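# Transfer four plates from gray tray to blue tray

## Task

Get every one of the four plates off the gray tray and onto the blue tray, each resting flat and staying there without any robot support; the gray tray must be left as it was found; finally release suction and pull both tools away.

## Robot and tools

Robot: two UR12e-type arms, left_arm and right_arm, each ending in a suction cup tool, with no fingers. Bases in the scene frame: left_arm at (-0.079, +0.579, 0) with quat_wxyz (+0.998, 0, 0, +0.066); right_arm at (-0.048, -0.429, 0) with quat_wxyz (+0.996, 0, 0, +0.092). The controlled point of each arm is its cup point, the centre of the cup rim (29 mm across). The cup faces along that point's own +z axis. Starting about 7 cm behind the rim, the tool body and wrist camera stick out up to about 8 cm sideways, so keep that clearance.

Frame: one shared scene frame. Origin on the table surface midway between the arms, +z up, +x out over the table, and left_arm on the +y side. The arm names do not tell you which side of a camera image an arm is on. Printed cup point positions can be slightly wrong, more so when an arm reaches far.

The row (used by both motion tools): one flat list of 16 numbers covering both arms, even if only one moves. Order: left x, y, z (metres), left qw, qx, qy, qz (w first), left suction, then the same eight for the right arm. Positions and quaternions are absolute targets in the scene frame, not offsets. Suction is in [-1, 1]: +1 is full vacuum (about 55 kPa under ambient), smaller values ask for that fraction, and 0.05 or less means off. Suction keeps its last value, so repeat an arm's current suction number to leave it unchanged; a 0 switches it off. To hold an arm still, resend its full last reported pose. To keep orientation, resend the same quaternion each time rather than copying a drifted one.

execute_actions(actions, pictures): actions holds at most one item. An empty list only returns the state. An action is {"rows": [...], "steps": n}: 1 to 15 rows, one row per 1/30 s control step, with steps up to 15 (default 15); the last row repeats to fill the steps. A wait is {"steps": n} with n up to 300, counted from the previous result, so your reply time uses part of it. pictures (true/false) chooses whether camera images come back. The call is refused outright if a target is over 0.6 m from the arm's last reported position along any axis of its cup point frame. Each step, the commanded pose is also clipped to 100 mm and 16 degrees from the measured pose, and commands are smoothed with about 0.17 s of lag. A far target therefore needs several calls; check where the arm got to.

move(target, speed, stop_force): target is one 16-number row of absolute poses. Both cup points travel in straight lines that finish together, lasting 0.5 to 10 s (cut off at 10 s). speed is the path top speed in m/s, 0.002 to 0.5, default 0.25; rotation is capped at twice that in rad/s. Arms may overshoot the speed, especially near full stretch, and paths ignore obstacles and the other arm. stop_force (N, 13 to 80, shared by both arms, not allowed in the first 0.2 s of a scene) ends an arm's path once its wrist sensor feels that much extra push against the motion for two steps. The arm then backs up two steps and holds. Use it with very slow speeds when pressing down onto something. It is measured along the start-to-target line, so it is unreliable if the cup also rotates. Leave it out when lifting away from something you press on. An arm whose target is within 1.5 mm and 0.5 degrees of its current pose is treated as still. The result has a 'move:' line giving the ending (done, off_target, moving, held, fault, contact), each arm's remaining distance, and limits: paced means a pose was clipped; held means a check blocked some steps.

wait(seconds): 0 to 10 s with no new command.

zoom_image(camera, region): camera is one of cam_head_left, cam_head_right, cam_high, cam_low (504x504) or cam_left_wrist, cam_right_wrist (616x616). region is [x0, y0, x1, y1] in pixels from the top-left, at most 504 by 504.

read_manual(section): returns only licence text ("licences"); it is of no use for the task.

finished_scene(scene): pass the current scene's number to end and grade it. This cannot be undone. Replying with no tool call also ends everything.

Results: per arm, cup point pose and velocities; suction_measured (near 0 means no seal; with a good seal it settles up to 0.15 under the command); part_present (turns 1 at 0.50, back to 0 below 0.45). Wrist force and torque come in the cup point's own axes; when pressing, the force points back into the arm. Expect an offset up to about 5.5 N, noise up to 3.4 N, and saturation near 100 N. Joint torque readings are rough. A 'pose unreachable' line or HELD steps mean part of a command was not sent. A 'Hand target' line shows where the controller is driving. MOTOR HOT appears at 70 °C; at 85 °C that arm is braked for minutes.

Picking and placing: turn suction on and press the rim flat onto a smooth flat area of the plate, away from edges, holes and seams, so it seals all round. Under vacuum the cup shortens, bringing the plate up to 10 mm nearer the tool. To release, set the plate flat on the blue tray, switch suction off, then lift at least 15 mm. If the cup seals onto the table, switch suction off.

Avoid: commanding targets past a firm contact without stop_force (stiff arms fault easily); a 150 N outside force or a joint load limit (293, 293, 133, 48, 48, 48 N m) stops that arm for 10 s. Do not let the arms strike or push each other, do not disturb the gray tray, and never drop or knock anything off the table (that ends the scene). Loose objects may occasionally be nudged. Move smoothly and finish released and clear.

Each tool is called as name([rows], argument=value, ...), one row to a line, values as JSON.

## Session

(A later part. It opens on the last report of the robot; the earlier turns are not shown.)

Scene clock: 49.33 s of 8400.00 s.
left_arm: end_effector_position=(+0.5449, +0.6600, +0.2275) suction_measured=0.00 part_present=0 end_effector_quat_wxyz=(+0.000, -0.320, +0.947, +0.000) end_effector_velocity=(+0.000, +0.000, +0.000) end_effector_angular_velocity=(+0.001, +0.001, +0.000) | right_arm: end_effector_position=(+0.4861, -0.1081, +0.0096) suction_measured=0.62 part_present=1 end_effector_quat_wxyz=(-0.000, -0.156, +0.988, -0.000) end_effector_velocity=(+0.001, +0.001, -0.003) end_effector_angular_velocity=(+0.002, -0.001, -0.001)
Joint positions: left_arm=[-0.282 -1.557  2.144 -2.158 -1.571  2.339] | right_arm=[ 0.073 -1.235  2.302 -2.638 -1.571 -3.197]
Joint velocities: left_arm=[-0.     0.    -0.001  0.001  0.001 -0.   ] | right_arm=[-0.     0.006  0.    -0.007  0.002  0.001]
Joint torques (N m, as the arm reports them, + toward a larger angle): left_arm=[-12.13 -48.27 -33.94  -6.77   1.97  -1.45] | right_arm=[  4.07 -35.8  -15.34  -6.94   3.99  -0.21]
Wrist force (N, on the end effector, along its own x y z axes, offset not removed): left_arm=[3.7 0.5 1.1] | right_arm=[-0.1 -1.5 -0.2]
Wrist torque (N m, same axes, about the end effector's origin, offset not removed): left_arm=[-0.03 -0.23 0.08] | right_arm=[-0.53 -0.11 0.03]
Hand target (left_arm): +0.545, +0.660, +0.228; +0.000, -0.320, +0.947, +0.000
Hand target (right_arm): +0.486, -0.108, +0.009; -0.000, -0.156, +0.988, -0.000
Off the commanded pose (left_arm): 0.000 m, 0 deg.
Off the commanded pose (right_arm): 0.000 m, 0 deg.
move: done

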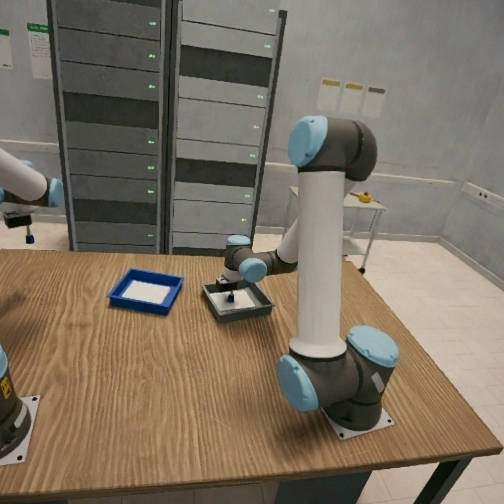

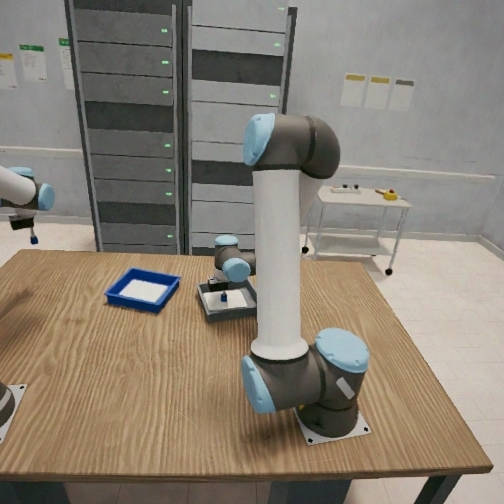

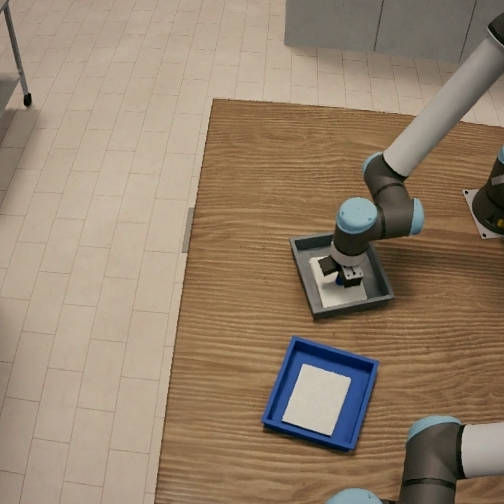

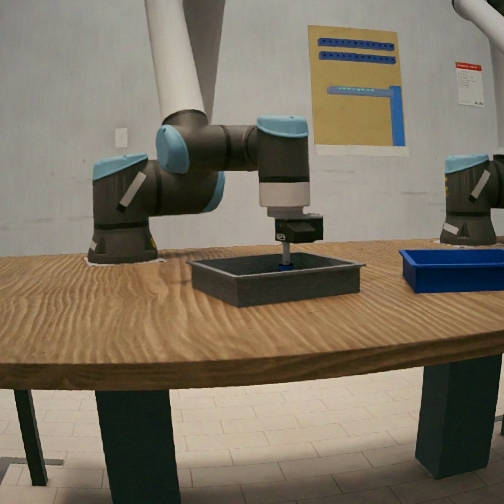

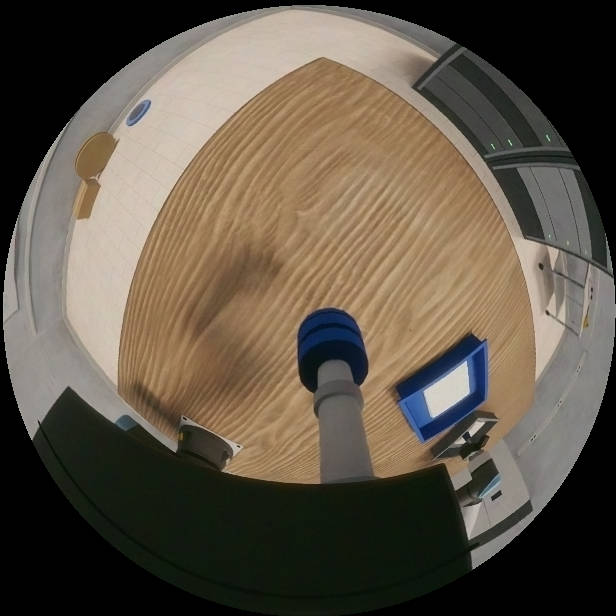

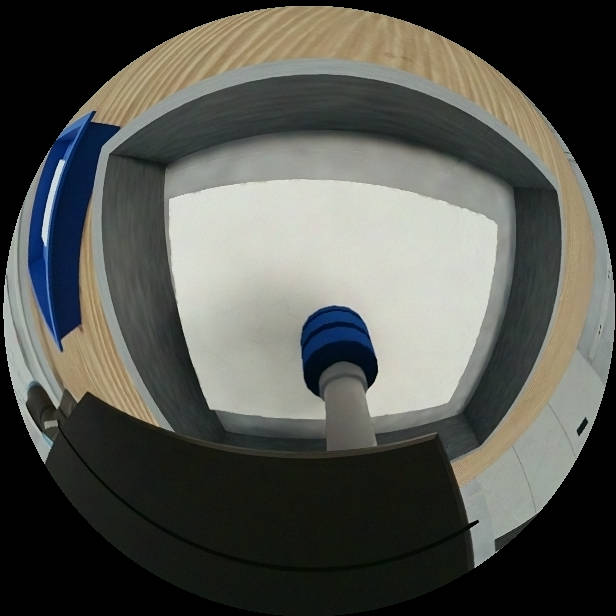

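move(target=[0.5449,0.66,0.2275,0,-0.32,0.947,0,0, 0.486,-0.108,0.075,0,-0.156,0.988,0,1], speed=0.15)

move(target=[0.5449,0.66,0.2275,0,-0.32,0.947,0,0, 0.543,0.249,0.075,0,0.113,0.9936,0,1], speed=0.4)

Scene clock: 50.93 s of 8400.00 s.
left_arm: end_effector_position=(+0.5449, +0.6600, +0.2275) suction_measured=0.00 part_present=0 end_effector_quat_wxyz=(+0.000, -0.320, +0.947, +0.000) end_effector_velocity=(+0.000, -0.000, +0.001) end_effector_angular_velocity=(-0.002, -0.001, -0.000) | right_arm: end_effector_position=(+0.4859, -0.1079, +0.0747) suction_measured=0.98 part_present=1 end_effector_quat_wxyz=(+0.000, -0.156, +0.988, +0.000) end_effector_velocity=(-0.000, -0.000, +0.002) end_effector_angular_velocity=(-0.000, +0.001, +0.000)
Joint positions: left_arm=[-0.282 -1.557  2.144 -2.158 -1.571  2.339] | right_arm=[ 0.074 -1.353  2.275 -2.492 -1.571 -3.197]
Joint velocities: left_arm=[ 0.    -0.    -0.    -0.001 -0.002  0.001] | right_arm=[-0.    -0.004 -0.001  0.006 -0.    -0.001]
Joint torques (N m, as the arm reports them, + toward a larger angle): left_arm=[-13.51 -48.36 -33.98  -6.65   2.09  -1.46] | right_arm=[-18.27 -61.15 -38.08   0.07   3.59  -1.59]
Wrist force (N, on the end effector, along its own x y z axes, offset not removed): left_arm=[5.6 2.1 2.5] | right_arm=[-1.5 -0.9 1.8]
Wrist torque (N m, same axes, about the end effector's origin, offset not removed): left_arm=[0.13 -0.41 0.06] | right_arm=[-0.39 0.04 0.11]
Hand target (left_arm): +0.545, +0.660, +0.228; +0.000, -0.320, +0.947, +0.000
Hand target (right_arm): +0.486, -0.108, +0.075; +0.000, -0.156, +0.988, +0.000
Off the commanded pose (left_arm): 0.000 m, 0 deg.
Off the commanded pose (right_arm): 0.000 m, 0 deg.
move: done

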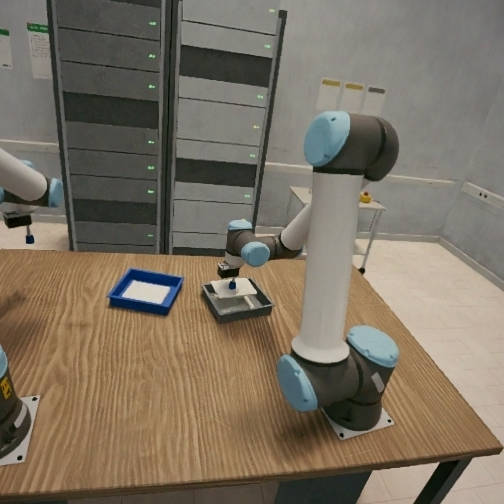

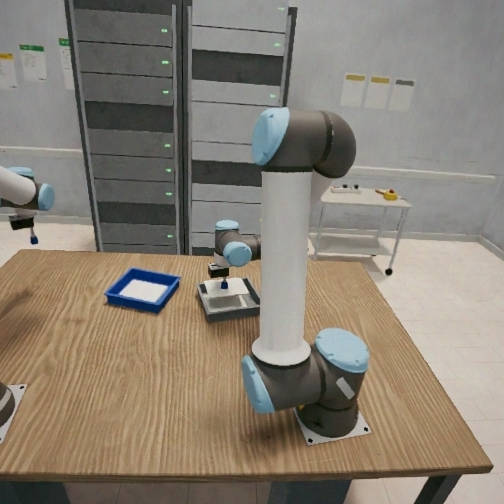

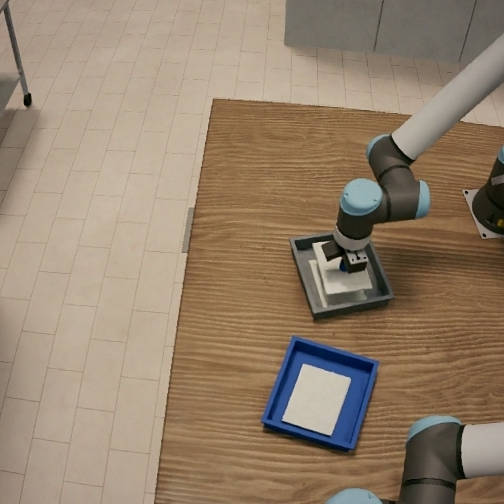

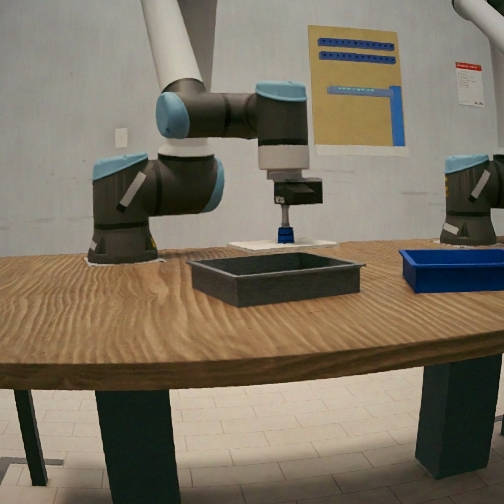

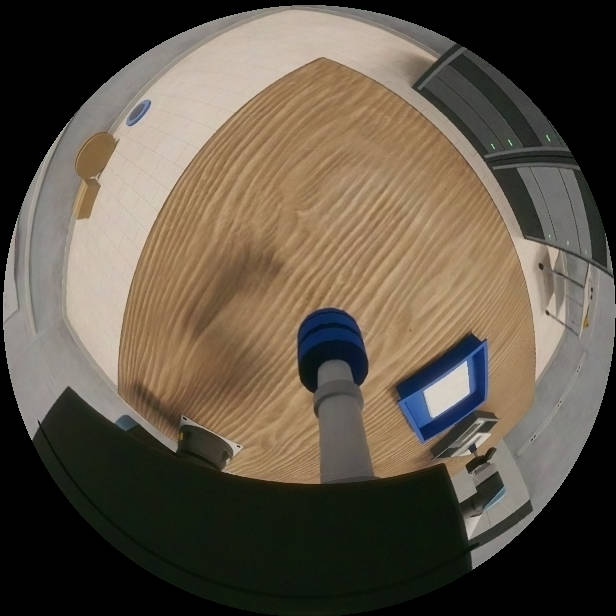

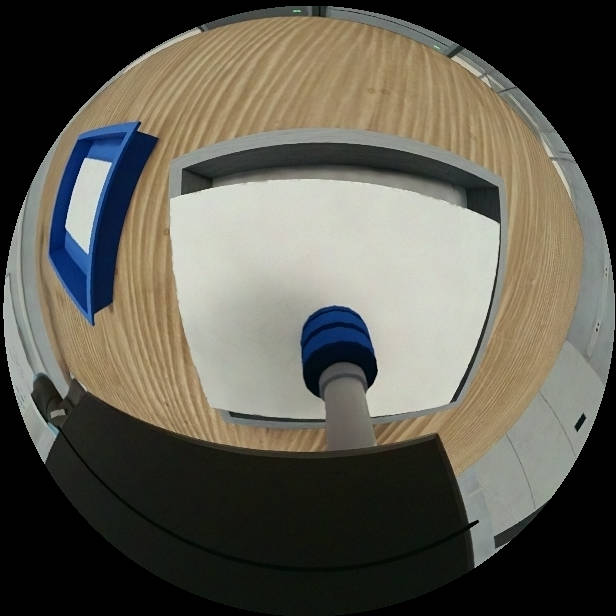

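Scene clock: 52.67 s of 8400.00 s.
left_arm: end_effector_position=(+0.5449, +0.6600, +0.2275) suction_measured=0.00 part_present=0 end_effector_quat_wxyz=(+0.000, -0.320, +0.947, +0.000) end_effector_velocity=(-0.000, +0.000, +0.000) end_effector_angular_velocity=(+0.000, -0.001, -0.000) | right_arm: end_effector_position=(+0.5427, +0.2489, +0.0752) suction_measured=1.00 part_present=1 end_effector_quat_wxyz=(+0.000, +0.113, +0.994, +0.000) end_effector_velocity=(+0.002, +0.002, +0.000) end_effector_angular_velocity=(-0.002, +0.000, -0.006)
Joint positions: left_arm=[-0.282 -1.557  2.144 -2.158 -1.571  2.339] | right_arm=[ 0.475 -1.004  1.716 -2.283 -1.571 -2.257]
Joint velocities: left_arm=[-0.    -0.001  0.    -0.     0.001 -0.   ] | right_arm=[ 0.001  0.004 -0.007  0.005 -0.002  0.007]
Joint torques (N m, as the arm reports them, + toward a larger angle): left_arm=[-10.58 -49.69 -33.85  -6.56   1.68  -1.43] | right_arm=[ 14.28 -67.19 -45.18  -0.25  -4.15   2.74]
Wrist force (N, on the end effector, along its own x y z axes, offset not removed): left_arm=[3.8 0.7 2.3] | right_arm=[0.0 -0.7 1.7]
Wrist torque (N m, same axes, about the end effector's origin, offset not removed): left_arm=[-0.06 -0.32 0.24] | right_arm=[-0.37 -0.18 0.03]
Hand target (left_arm): +0.545, +0.660, +0.228; +0.000, -0.320, +0.947, +0.000
Hand target (right_arm): +0.543, +0.249, +0.075; +0.000, +0.113, +0.994, +0.000
Off the commanded pose (left_arm): 0.000 m, 0 deg.
Off the commanded pose (right_arm): 0.000 m, 0 deg.
move: done

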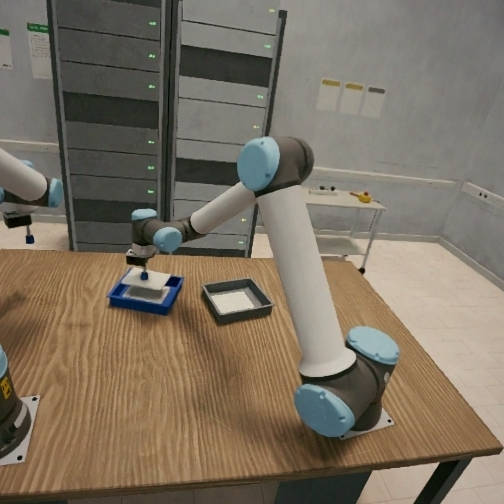

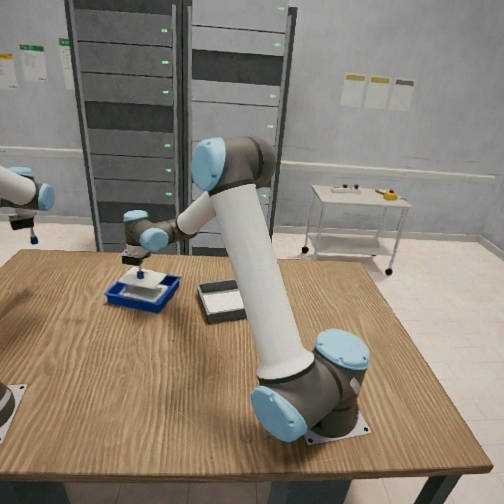

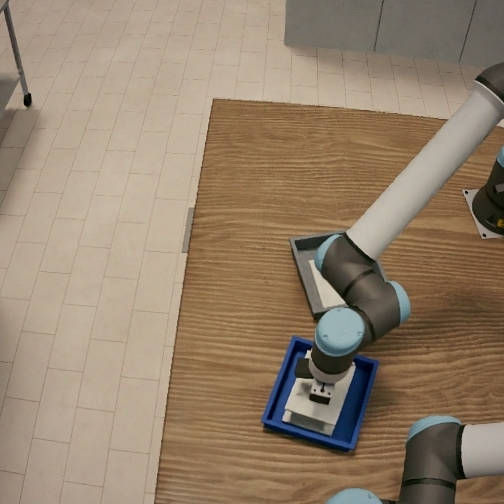

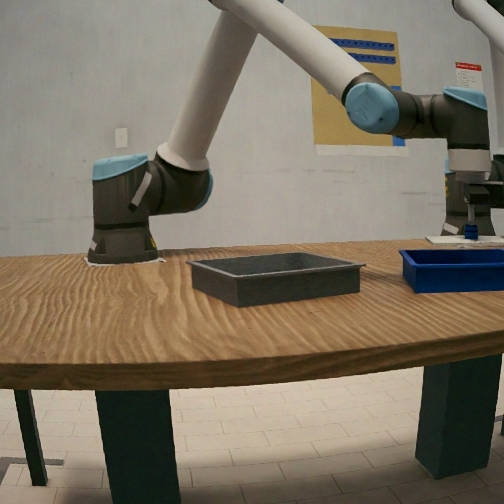

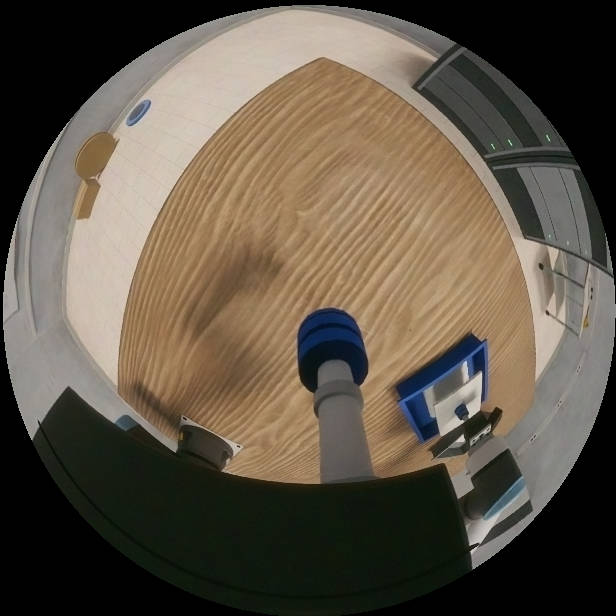

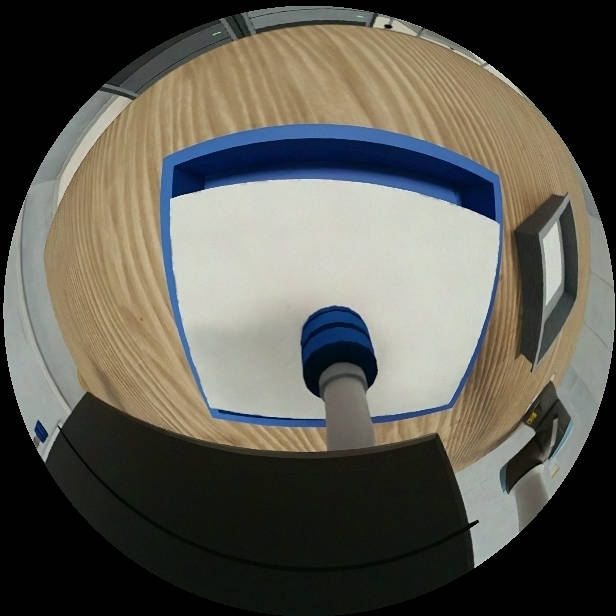

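move(target=[0.5449,0.66,0.2275,0,-0.32,0.947,0,0, 0.543,0.249,0.0129,0,0.113,0.9936,0,1], speed=0.1)

Scene clock: 54.23 s of 8400.00 s.
left_arm: end_effector_position=(+0.5449, +0.6600, +0.2275) suction_measured=0.00 part_present=0 end_effector_quat_wxyz=(+0.000, -0.320, +0.947, +0.000) end_effector_velocity=(+0.000, -0.000, +0.000) end_effector_angular_velocity=(-0.000, -0.001, -0.000) | right_arm: end_effector_position=(+0.5430, +0.2490, +0.0133) suction_measured=0.99 part_present=1 end_effector_quat_wxyz=(-0.000, +0.113, +0.994, -0.000) end_effector_velocity=(-0.000, -0.001, -0.003) end_effector_angular_velocity=(-0.003, +0.001, -0.000)
Joint positions: left_arm=[-0.282 -1.557  2.144 -2.158 -1.571  2.339] | right_arm=[ 0.475 -0.933  1.735 -2.373 -1.571 -2.256]
Joint velocities: left_arm=[-0. -0. -0. -0. -0.  0.] | right_arm=[ 0.     0.004  0.001 -0.002 -0.002  0.001]
Joint torques (N m, as the arm reports them, + toward a larger angle): left_arm=[-11.34 -48.27 -34.43  -6.81   1.06  -1.21] | right_arm=[-18.68 -66.99 -24.21  -6.8   -4.06  -1.33]
Wrist force (N, on the end effector, along its own x y z axes, offset not removed): left_arm=[3.1 0.0 2.3] | right_arm=[0.9 0.7 3.3]
Wrist torque (N m, same axes, about the end effector's origin, offset not removed): left_arm=[-0.14 -0.18 0.11] | right_arm=[-0.22 -0.30 -0.03]
Hand target (left_arm): +0.545, +0.660, +0.228; +0.000, -0.320, +0.947, +0.000
Hand target (right_arm): +0.543, +0.249, +0.013; -0.000, +0.113, +0.994, -0.000
Off the commanded pose (left_arm): 0.000 m, 0 deg.
Off the commanded pose (right_arm): 0.000 m, 0 deg.
move: done

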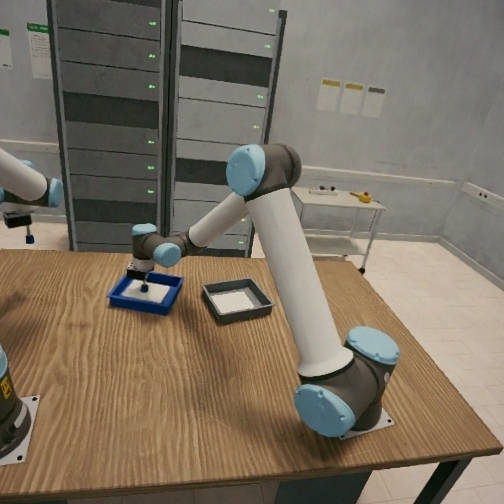

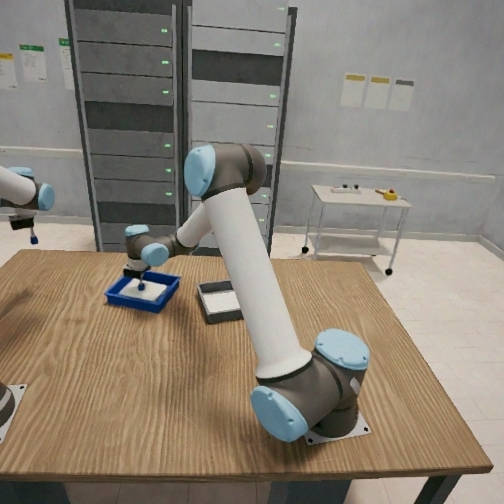

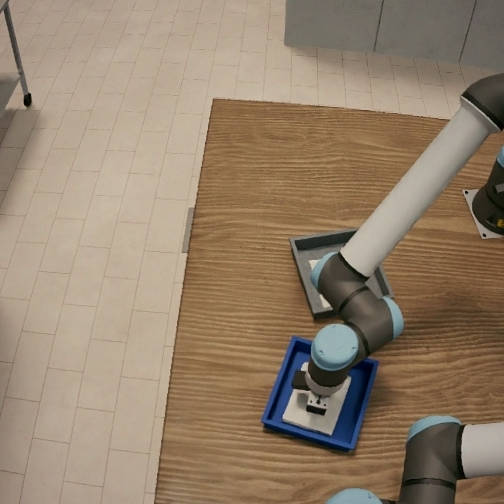

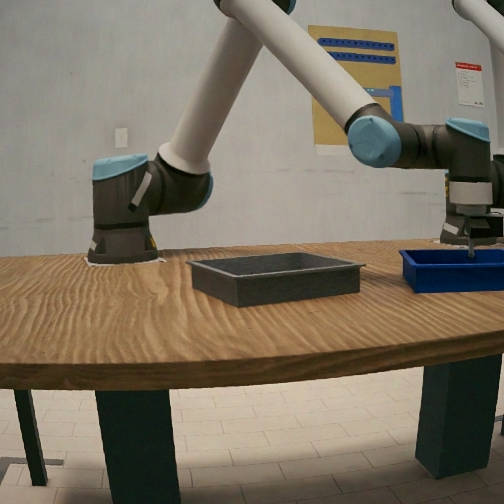

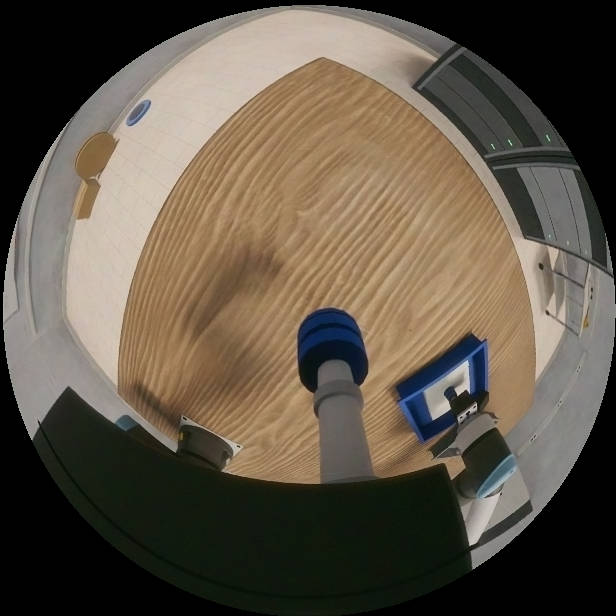

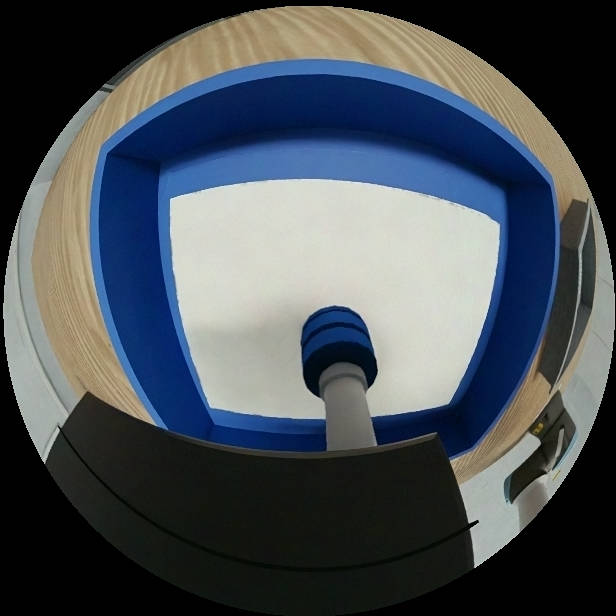

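move(target=[0.5449,0.66,0.2275,0,-0.32,0.947,0,0, 0.543,0.249,0.075,0,0.113,0.9936,0,0], speed=0.2)

move(target=[0.5449,0.66,0.2275,0,-0.32,0.947,0,0, 0.486,-0.108,0.075,0,-0.156,0.988,0,0], speed=0.4)

move(target=[0.5449,0.66,0.2275,0,-0.32,0.947,0,0, 0.486,-0.108,0.0032,0,-0.156,0.988,0,1], speed=0.12)

Scene clock: 56.27 s of 8400.00 s.
left_arm: end_effector_position=(+0.5449, +0.6600, +0.2275) suction_measured=0.00 part_present=0 end_effector_quat_wxyz=(+0.000, -0.320, +0.947, +0.000) end_effector_velocity=(+0.000, -0.000, -0.000) end_effector_angular_velocity=(-0.000, +0.000, +0.000) | right_arm: end_effector_position=(+0.5430, +0.2490, +0.0747) suction_measured=0.00 part_present=0 end_effector_quat_wxyz=(+0.000, +0.113, +0.994, +0.000) end_effector_velocity=(+0.000, -0.000, +0.003) end_effector_angular_velocity=(-0.000, -0.002, -0.001)
Joint positions: left_arm=[-0.282 -1.557  2.144 -2.158 -1.571  2.339] | right_arm=[ 0.475 -1.003  1.715 -2.283 -1.571 -2.256]
Joint velocities: left_arm=[-0.  0.  0. -0. -0. -0.] | right_arm=[ 0.    -0.003 -0.     0.002 -0.001  0.001]
Joint torques (N m, as the arm reports them, + toward a larger angle): left_arm=[-11.88 -51.73 -34.05  -6.21   1.88  -1.24] | right_arm=[ -6.34 -95.3  -43.78   0.03  -3.49   2.48]
Wrist force (N, on the end effector, along its own x y z axes, offset not removed): left_arm=[4.9 3.6 4.4] | right_arm=[-1.6 -2.0 0.5]
Wrist torque (N m, same axes, about the end effector's origin, offset not removed): left_arm=[0.31 -0.35 0.11] | right_arm=[-0.55 0.01 -0.02]
Hand target (left_arm): +0.545, +0.660, +0.228; +0.000, -0.320, +0.947, +0.000
Hand target (right_arm): +0.543, +0.249, +0.075; +0.000, +0.113, +0.994, +0.000
Off the commanded pose (left_arm): 0.000 m, 0 deg.
Off the commanded pose (right_arm): 0.000 m, 0 deg.
move: done

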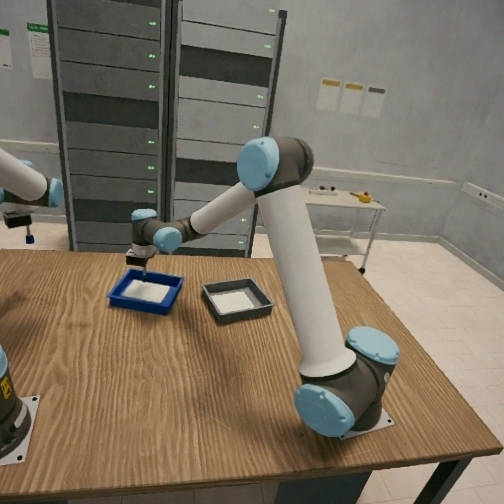

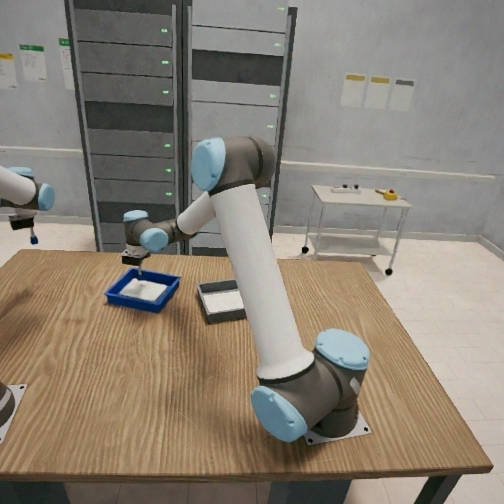

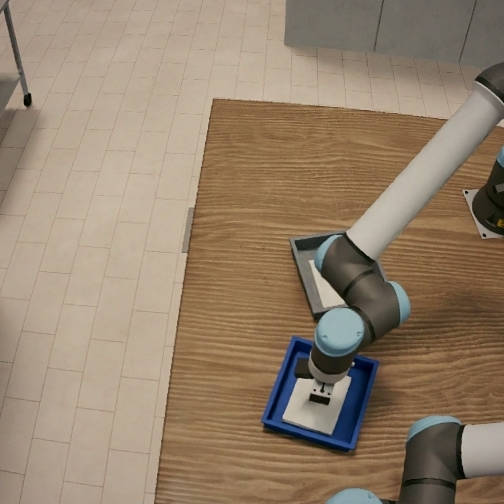

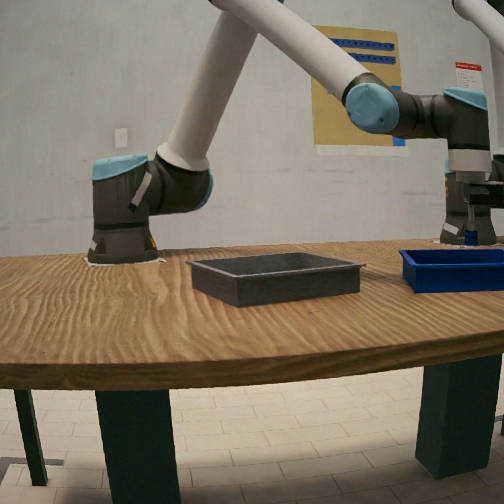

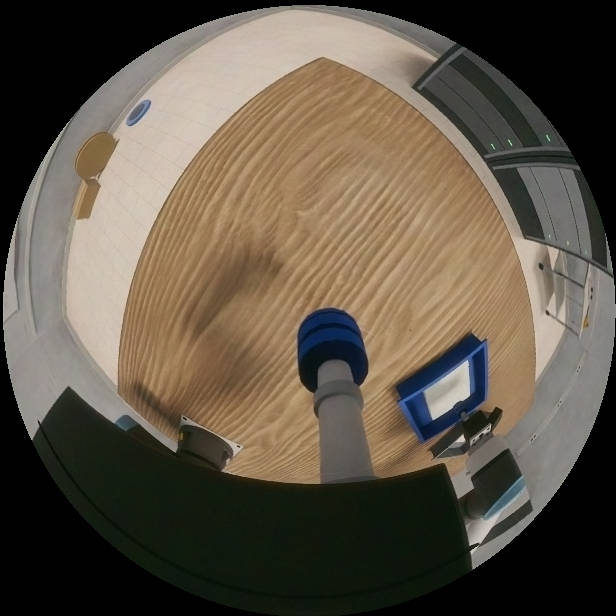

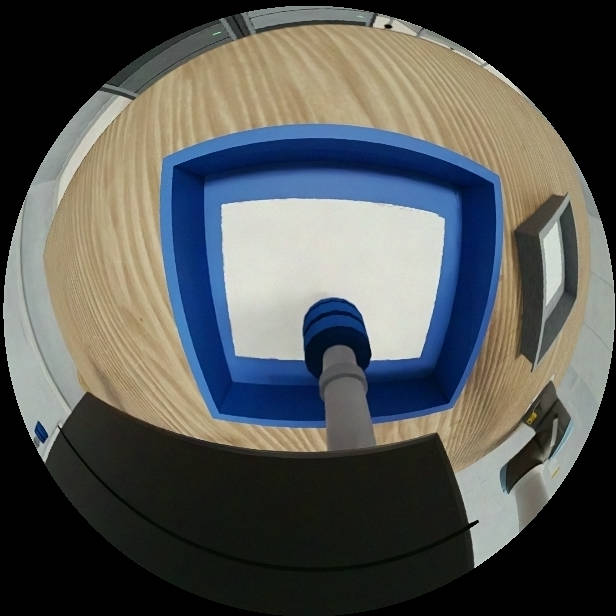

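Scene clock: 58.00 s of 8400.00 s.
left_arm: end_effector_position=(+0.5449, +0.6600, +0.2275) suction_measured=0.00 part_present=0 end_effector_quat_wxyz=(+0.000, -0.320, +0.947, +0.000) end_effector_velocity=(+0.001, -0.000, +0.000) end_effector_angular_velocity=(+0.000, -0.001, -0.001) | right_arm: end_effector_position=(+0.4862, -0.1078, +0.0748) suction_measured=0.00 part_present=0 end_effector_quat_wxyz=(-0.000, -0.156, +0.988, -0.000) end_effector_velocity=(+0.001, -0.003, +0.001) end_effector_angular_velocity=(+0.002, -0.002, +0.005)
Joint positions: left_arm=[-0.282 -1.557  2.144 -2.158 -1.571  2.339] | right_arm=[ 0.074 -1.353  2.274 -2.492 -1.571 -3.196]
Joint velocities: left_arm=[-0.     0.001 -0.001 -0.     0.     0.001] | right_arm=[-0.005 -0.003  0.001 -0.     0.001 -0.01 ]
Joint torques (N m, as the arm reports them, + toward a larger angle): left_arm=[ -9.57 -46.83 -34.17  -6.05   1.41  -1.71] | right_arm=[-17.47 -60.55 -20.6   -6.68   3.76  -1.76]
Wrist force (N, on the end effector, along its own x y z axes, offset not removed): left_arm=[0.2 -0.6 5.3] | right_arm=[-1.4 1.0 2.3]
Wrist torque (N m, same axes, about the end effector's origin, offset not removed): left_arm=[-0.21 0.29 0.09] | right_arm=[-0.11 -0.03 0.04]
Hand target (left_arm): +0.545, +0.660, +0.228; +0.000, -0.320, +0.947, +0.000
Hand target (right_arm): +0.486, -0.108, +0.075; -0.000, -0.156, +0.988, -0.000
Off the commanded pose (left_arm): 0.000 m, 0 deg.
Off the commanded pose (right_arm): 0.000 m, 0 deg.
move: done

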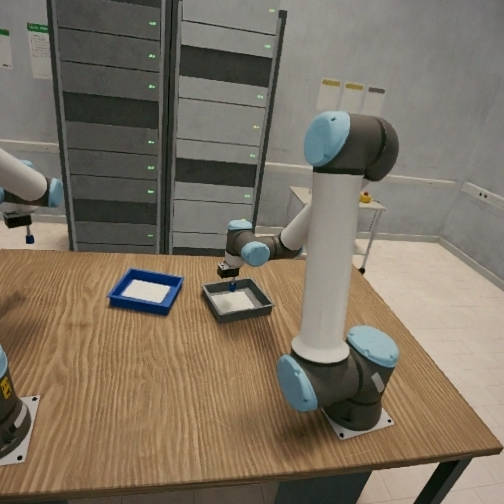

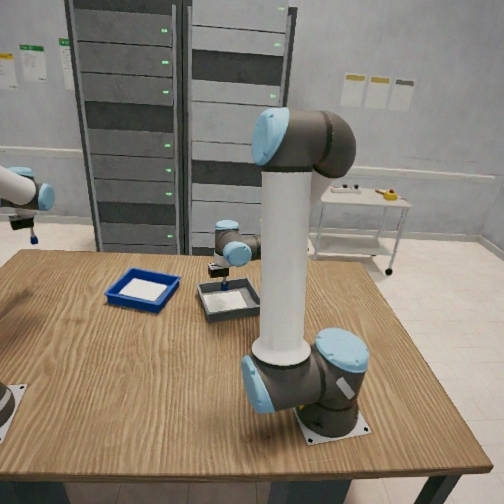

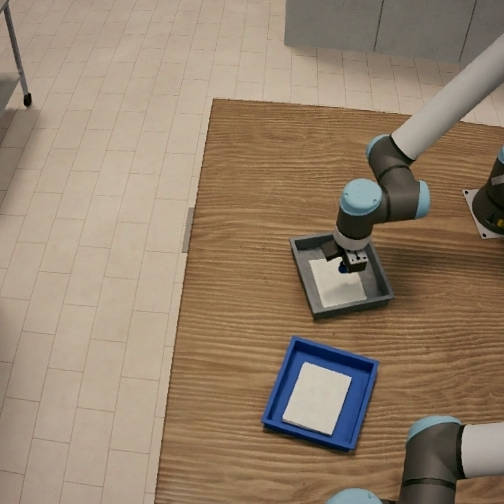

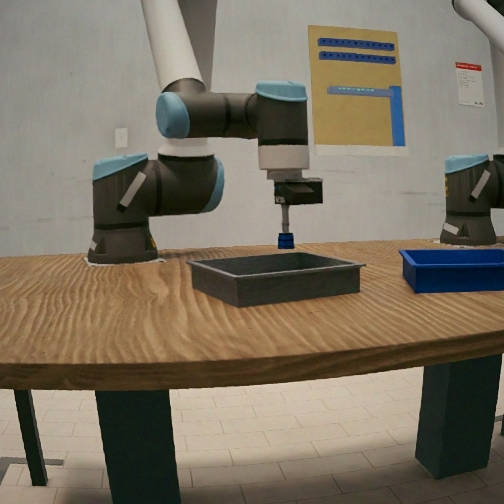

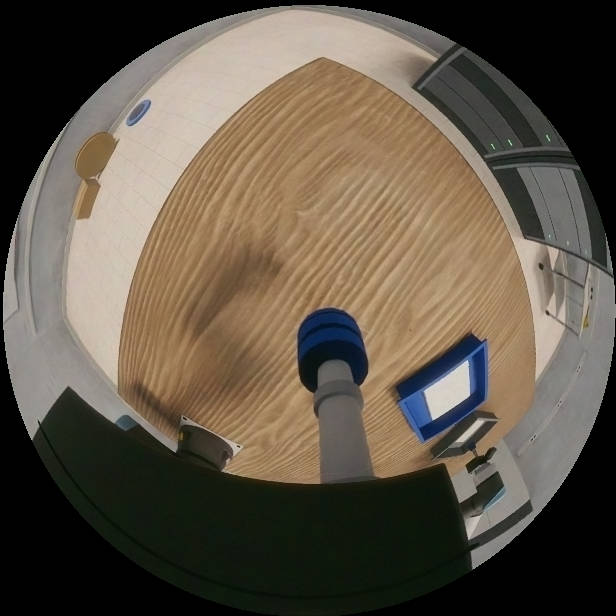

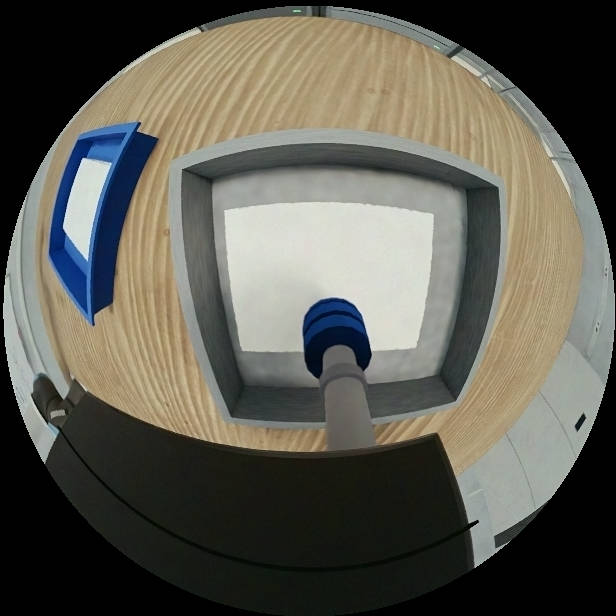

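Scene clock: 59.17 s of 8400.00 s.
left_arm: end_effector_position=(+0.5449, +0.6600, +0.2275) suction_measured=0.00 part_present=0 end_effector_quat_wxyz=(+0.000, -0.320, +0.947, +0.000) end_effector_velocity=(+0.000, -0.000, -0.000) end_effector_angular_velocity=(+0.000, -0.000, +0.001) | right_arm: end_effector_position=(+0.4861, -0.1081, +0.0035) suction_measured=0.62 part_present=1 end_effector_quat_wxyz=(-0.000, -0.156, +0.988, -0.000) end_effector_velocity=(+0.001, +0.000, -0.002) end_effector_angular_velocity=(+0.000, -0.003, -0.001)
Joint positions: left_arm=[-0.282 -1.557  2.144 -2.158 -1.571  2.339] | right_arm=[ 0.073 -1.223  2.303 -2.651 -1.571 -3.197]
Joint velocities: left_arm=[-0.     0.     0.    -0.     0.    -0.001] | right_arm=[ 0.     0.006  0.    -0.008 -0.001  0.002]
Joint torques (N m, as the arm reports them, + toward a larger angle): left_arm=[-11.65 -50.92 -34.53  -6.66   1.19  -1.42] | right_arm=[  8.   -38.1  -14.75  -6.49   3.99   0.64]
Wrist force (N, on the end effector, along its own x y z axes, offset not removed): left_arm=[3.1 -1.1 2.3] | right_arm=[0.7 0.5 1.3]
Wrist torque (N m, same axes, about the end effector's origin, offset not removed): left_arm=[-0.39 -0.18 0.08] | right_arm=[-0.26 -0.25 -0.06]
Hand target (left_arm): +0.545, +0.660, +0.228; +0.000, -0.320, +0.947, +0.000
Hand target (right_arm): +0.486, -0.108, +0.003; -0.000, -0.156, +0.988, -0.000
Off the commanded pose (left_arm): 0.000 m, 0 deg.
Off the commanded pose (right_arm): 0.000 m, 0 deg.
move: done

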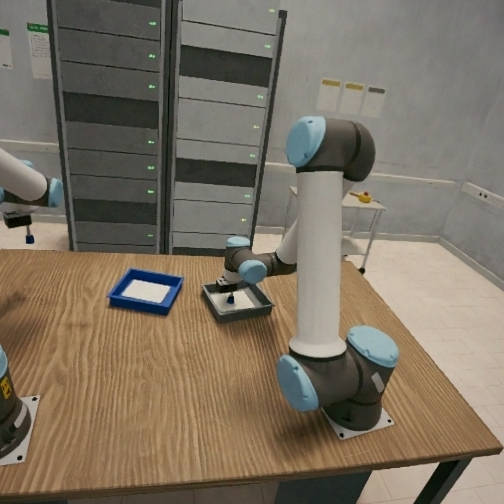

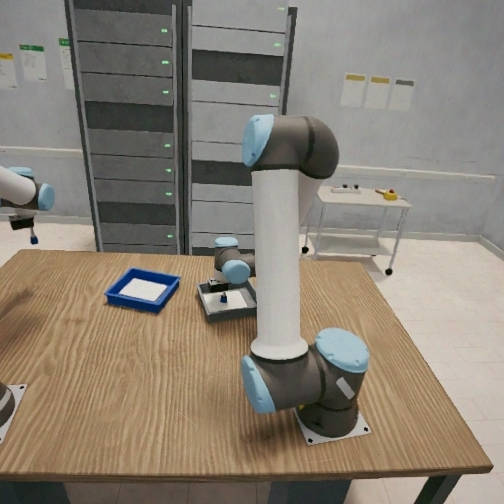

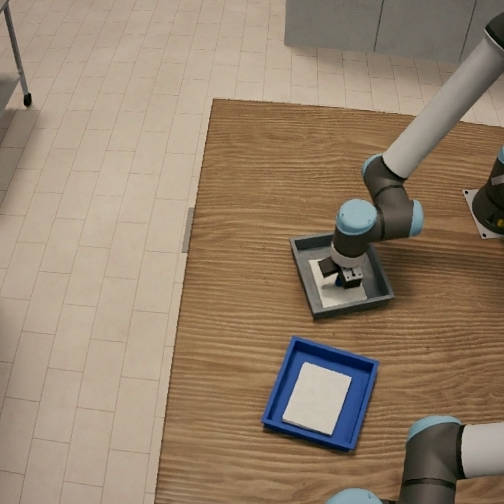

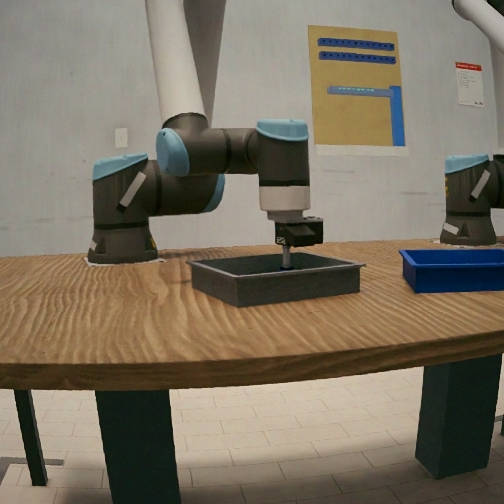

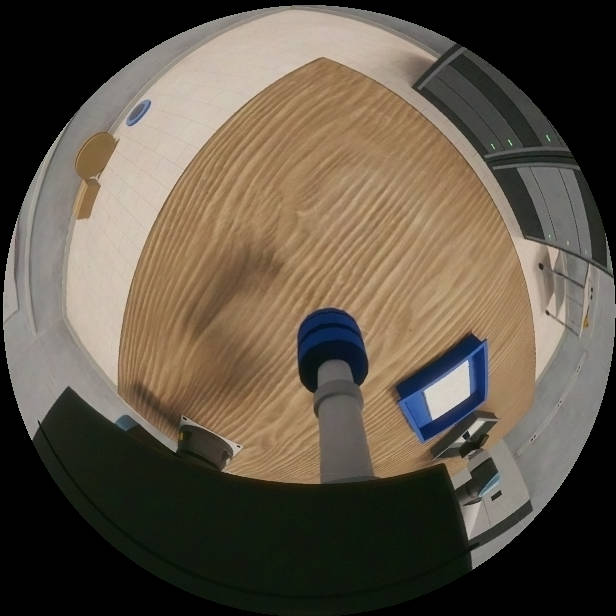

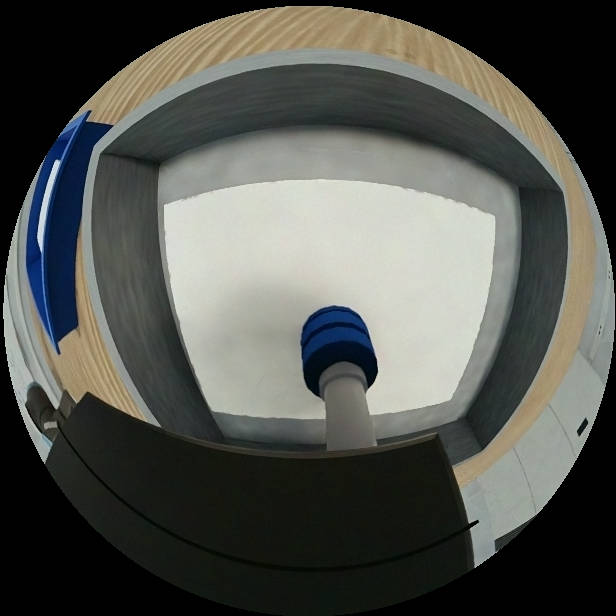

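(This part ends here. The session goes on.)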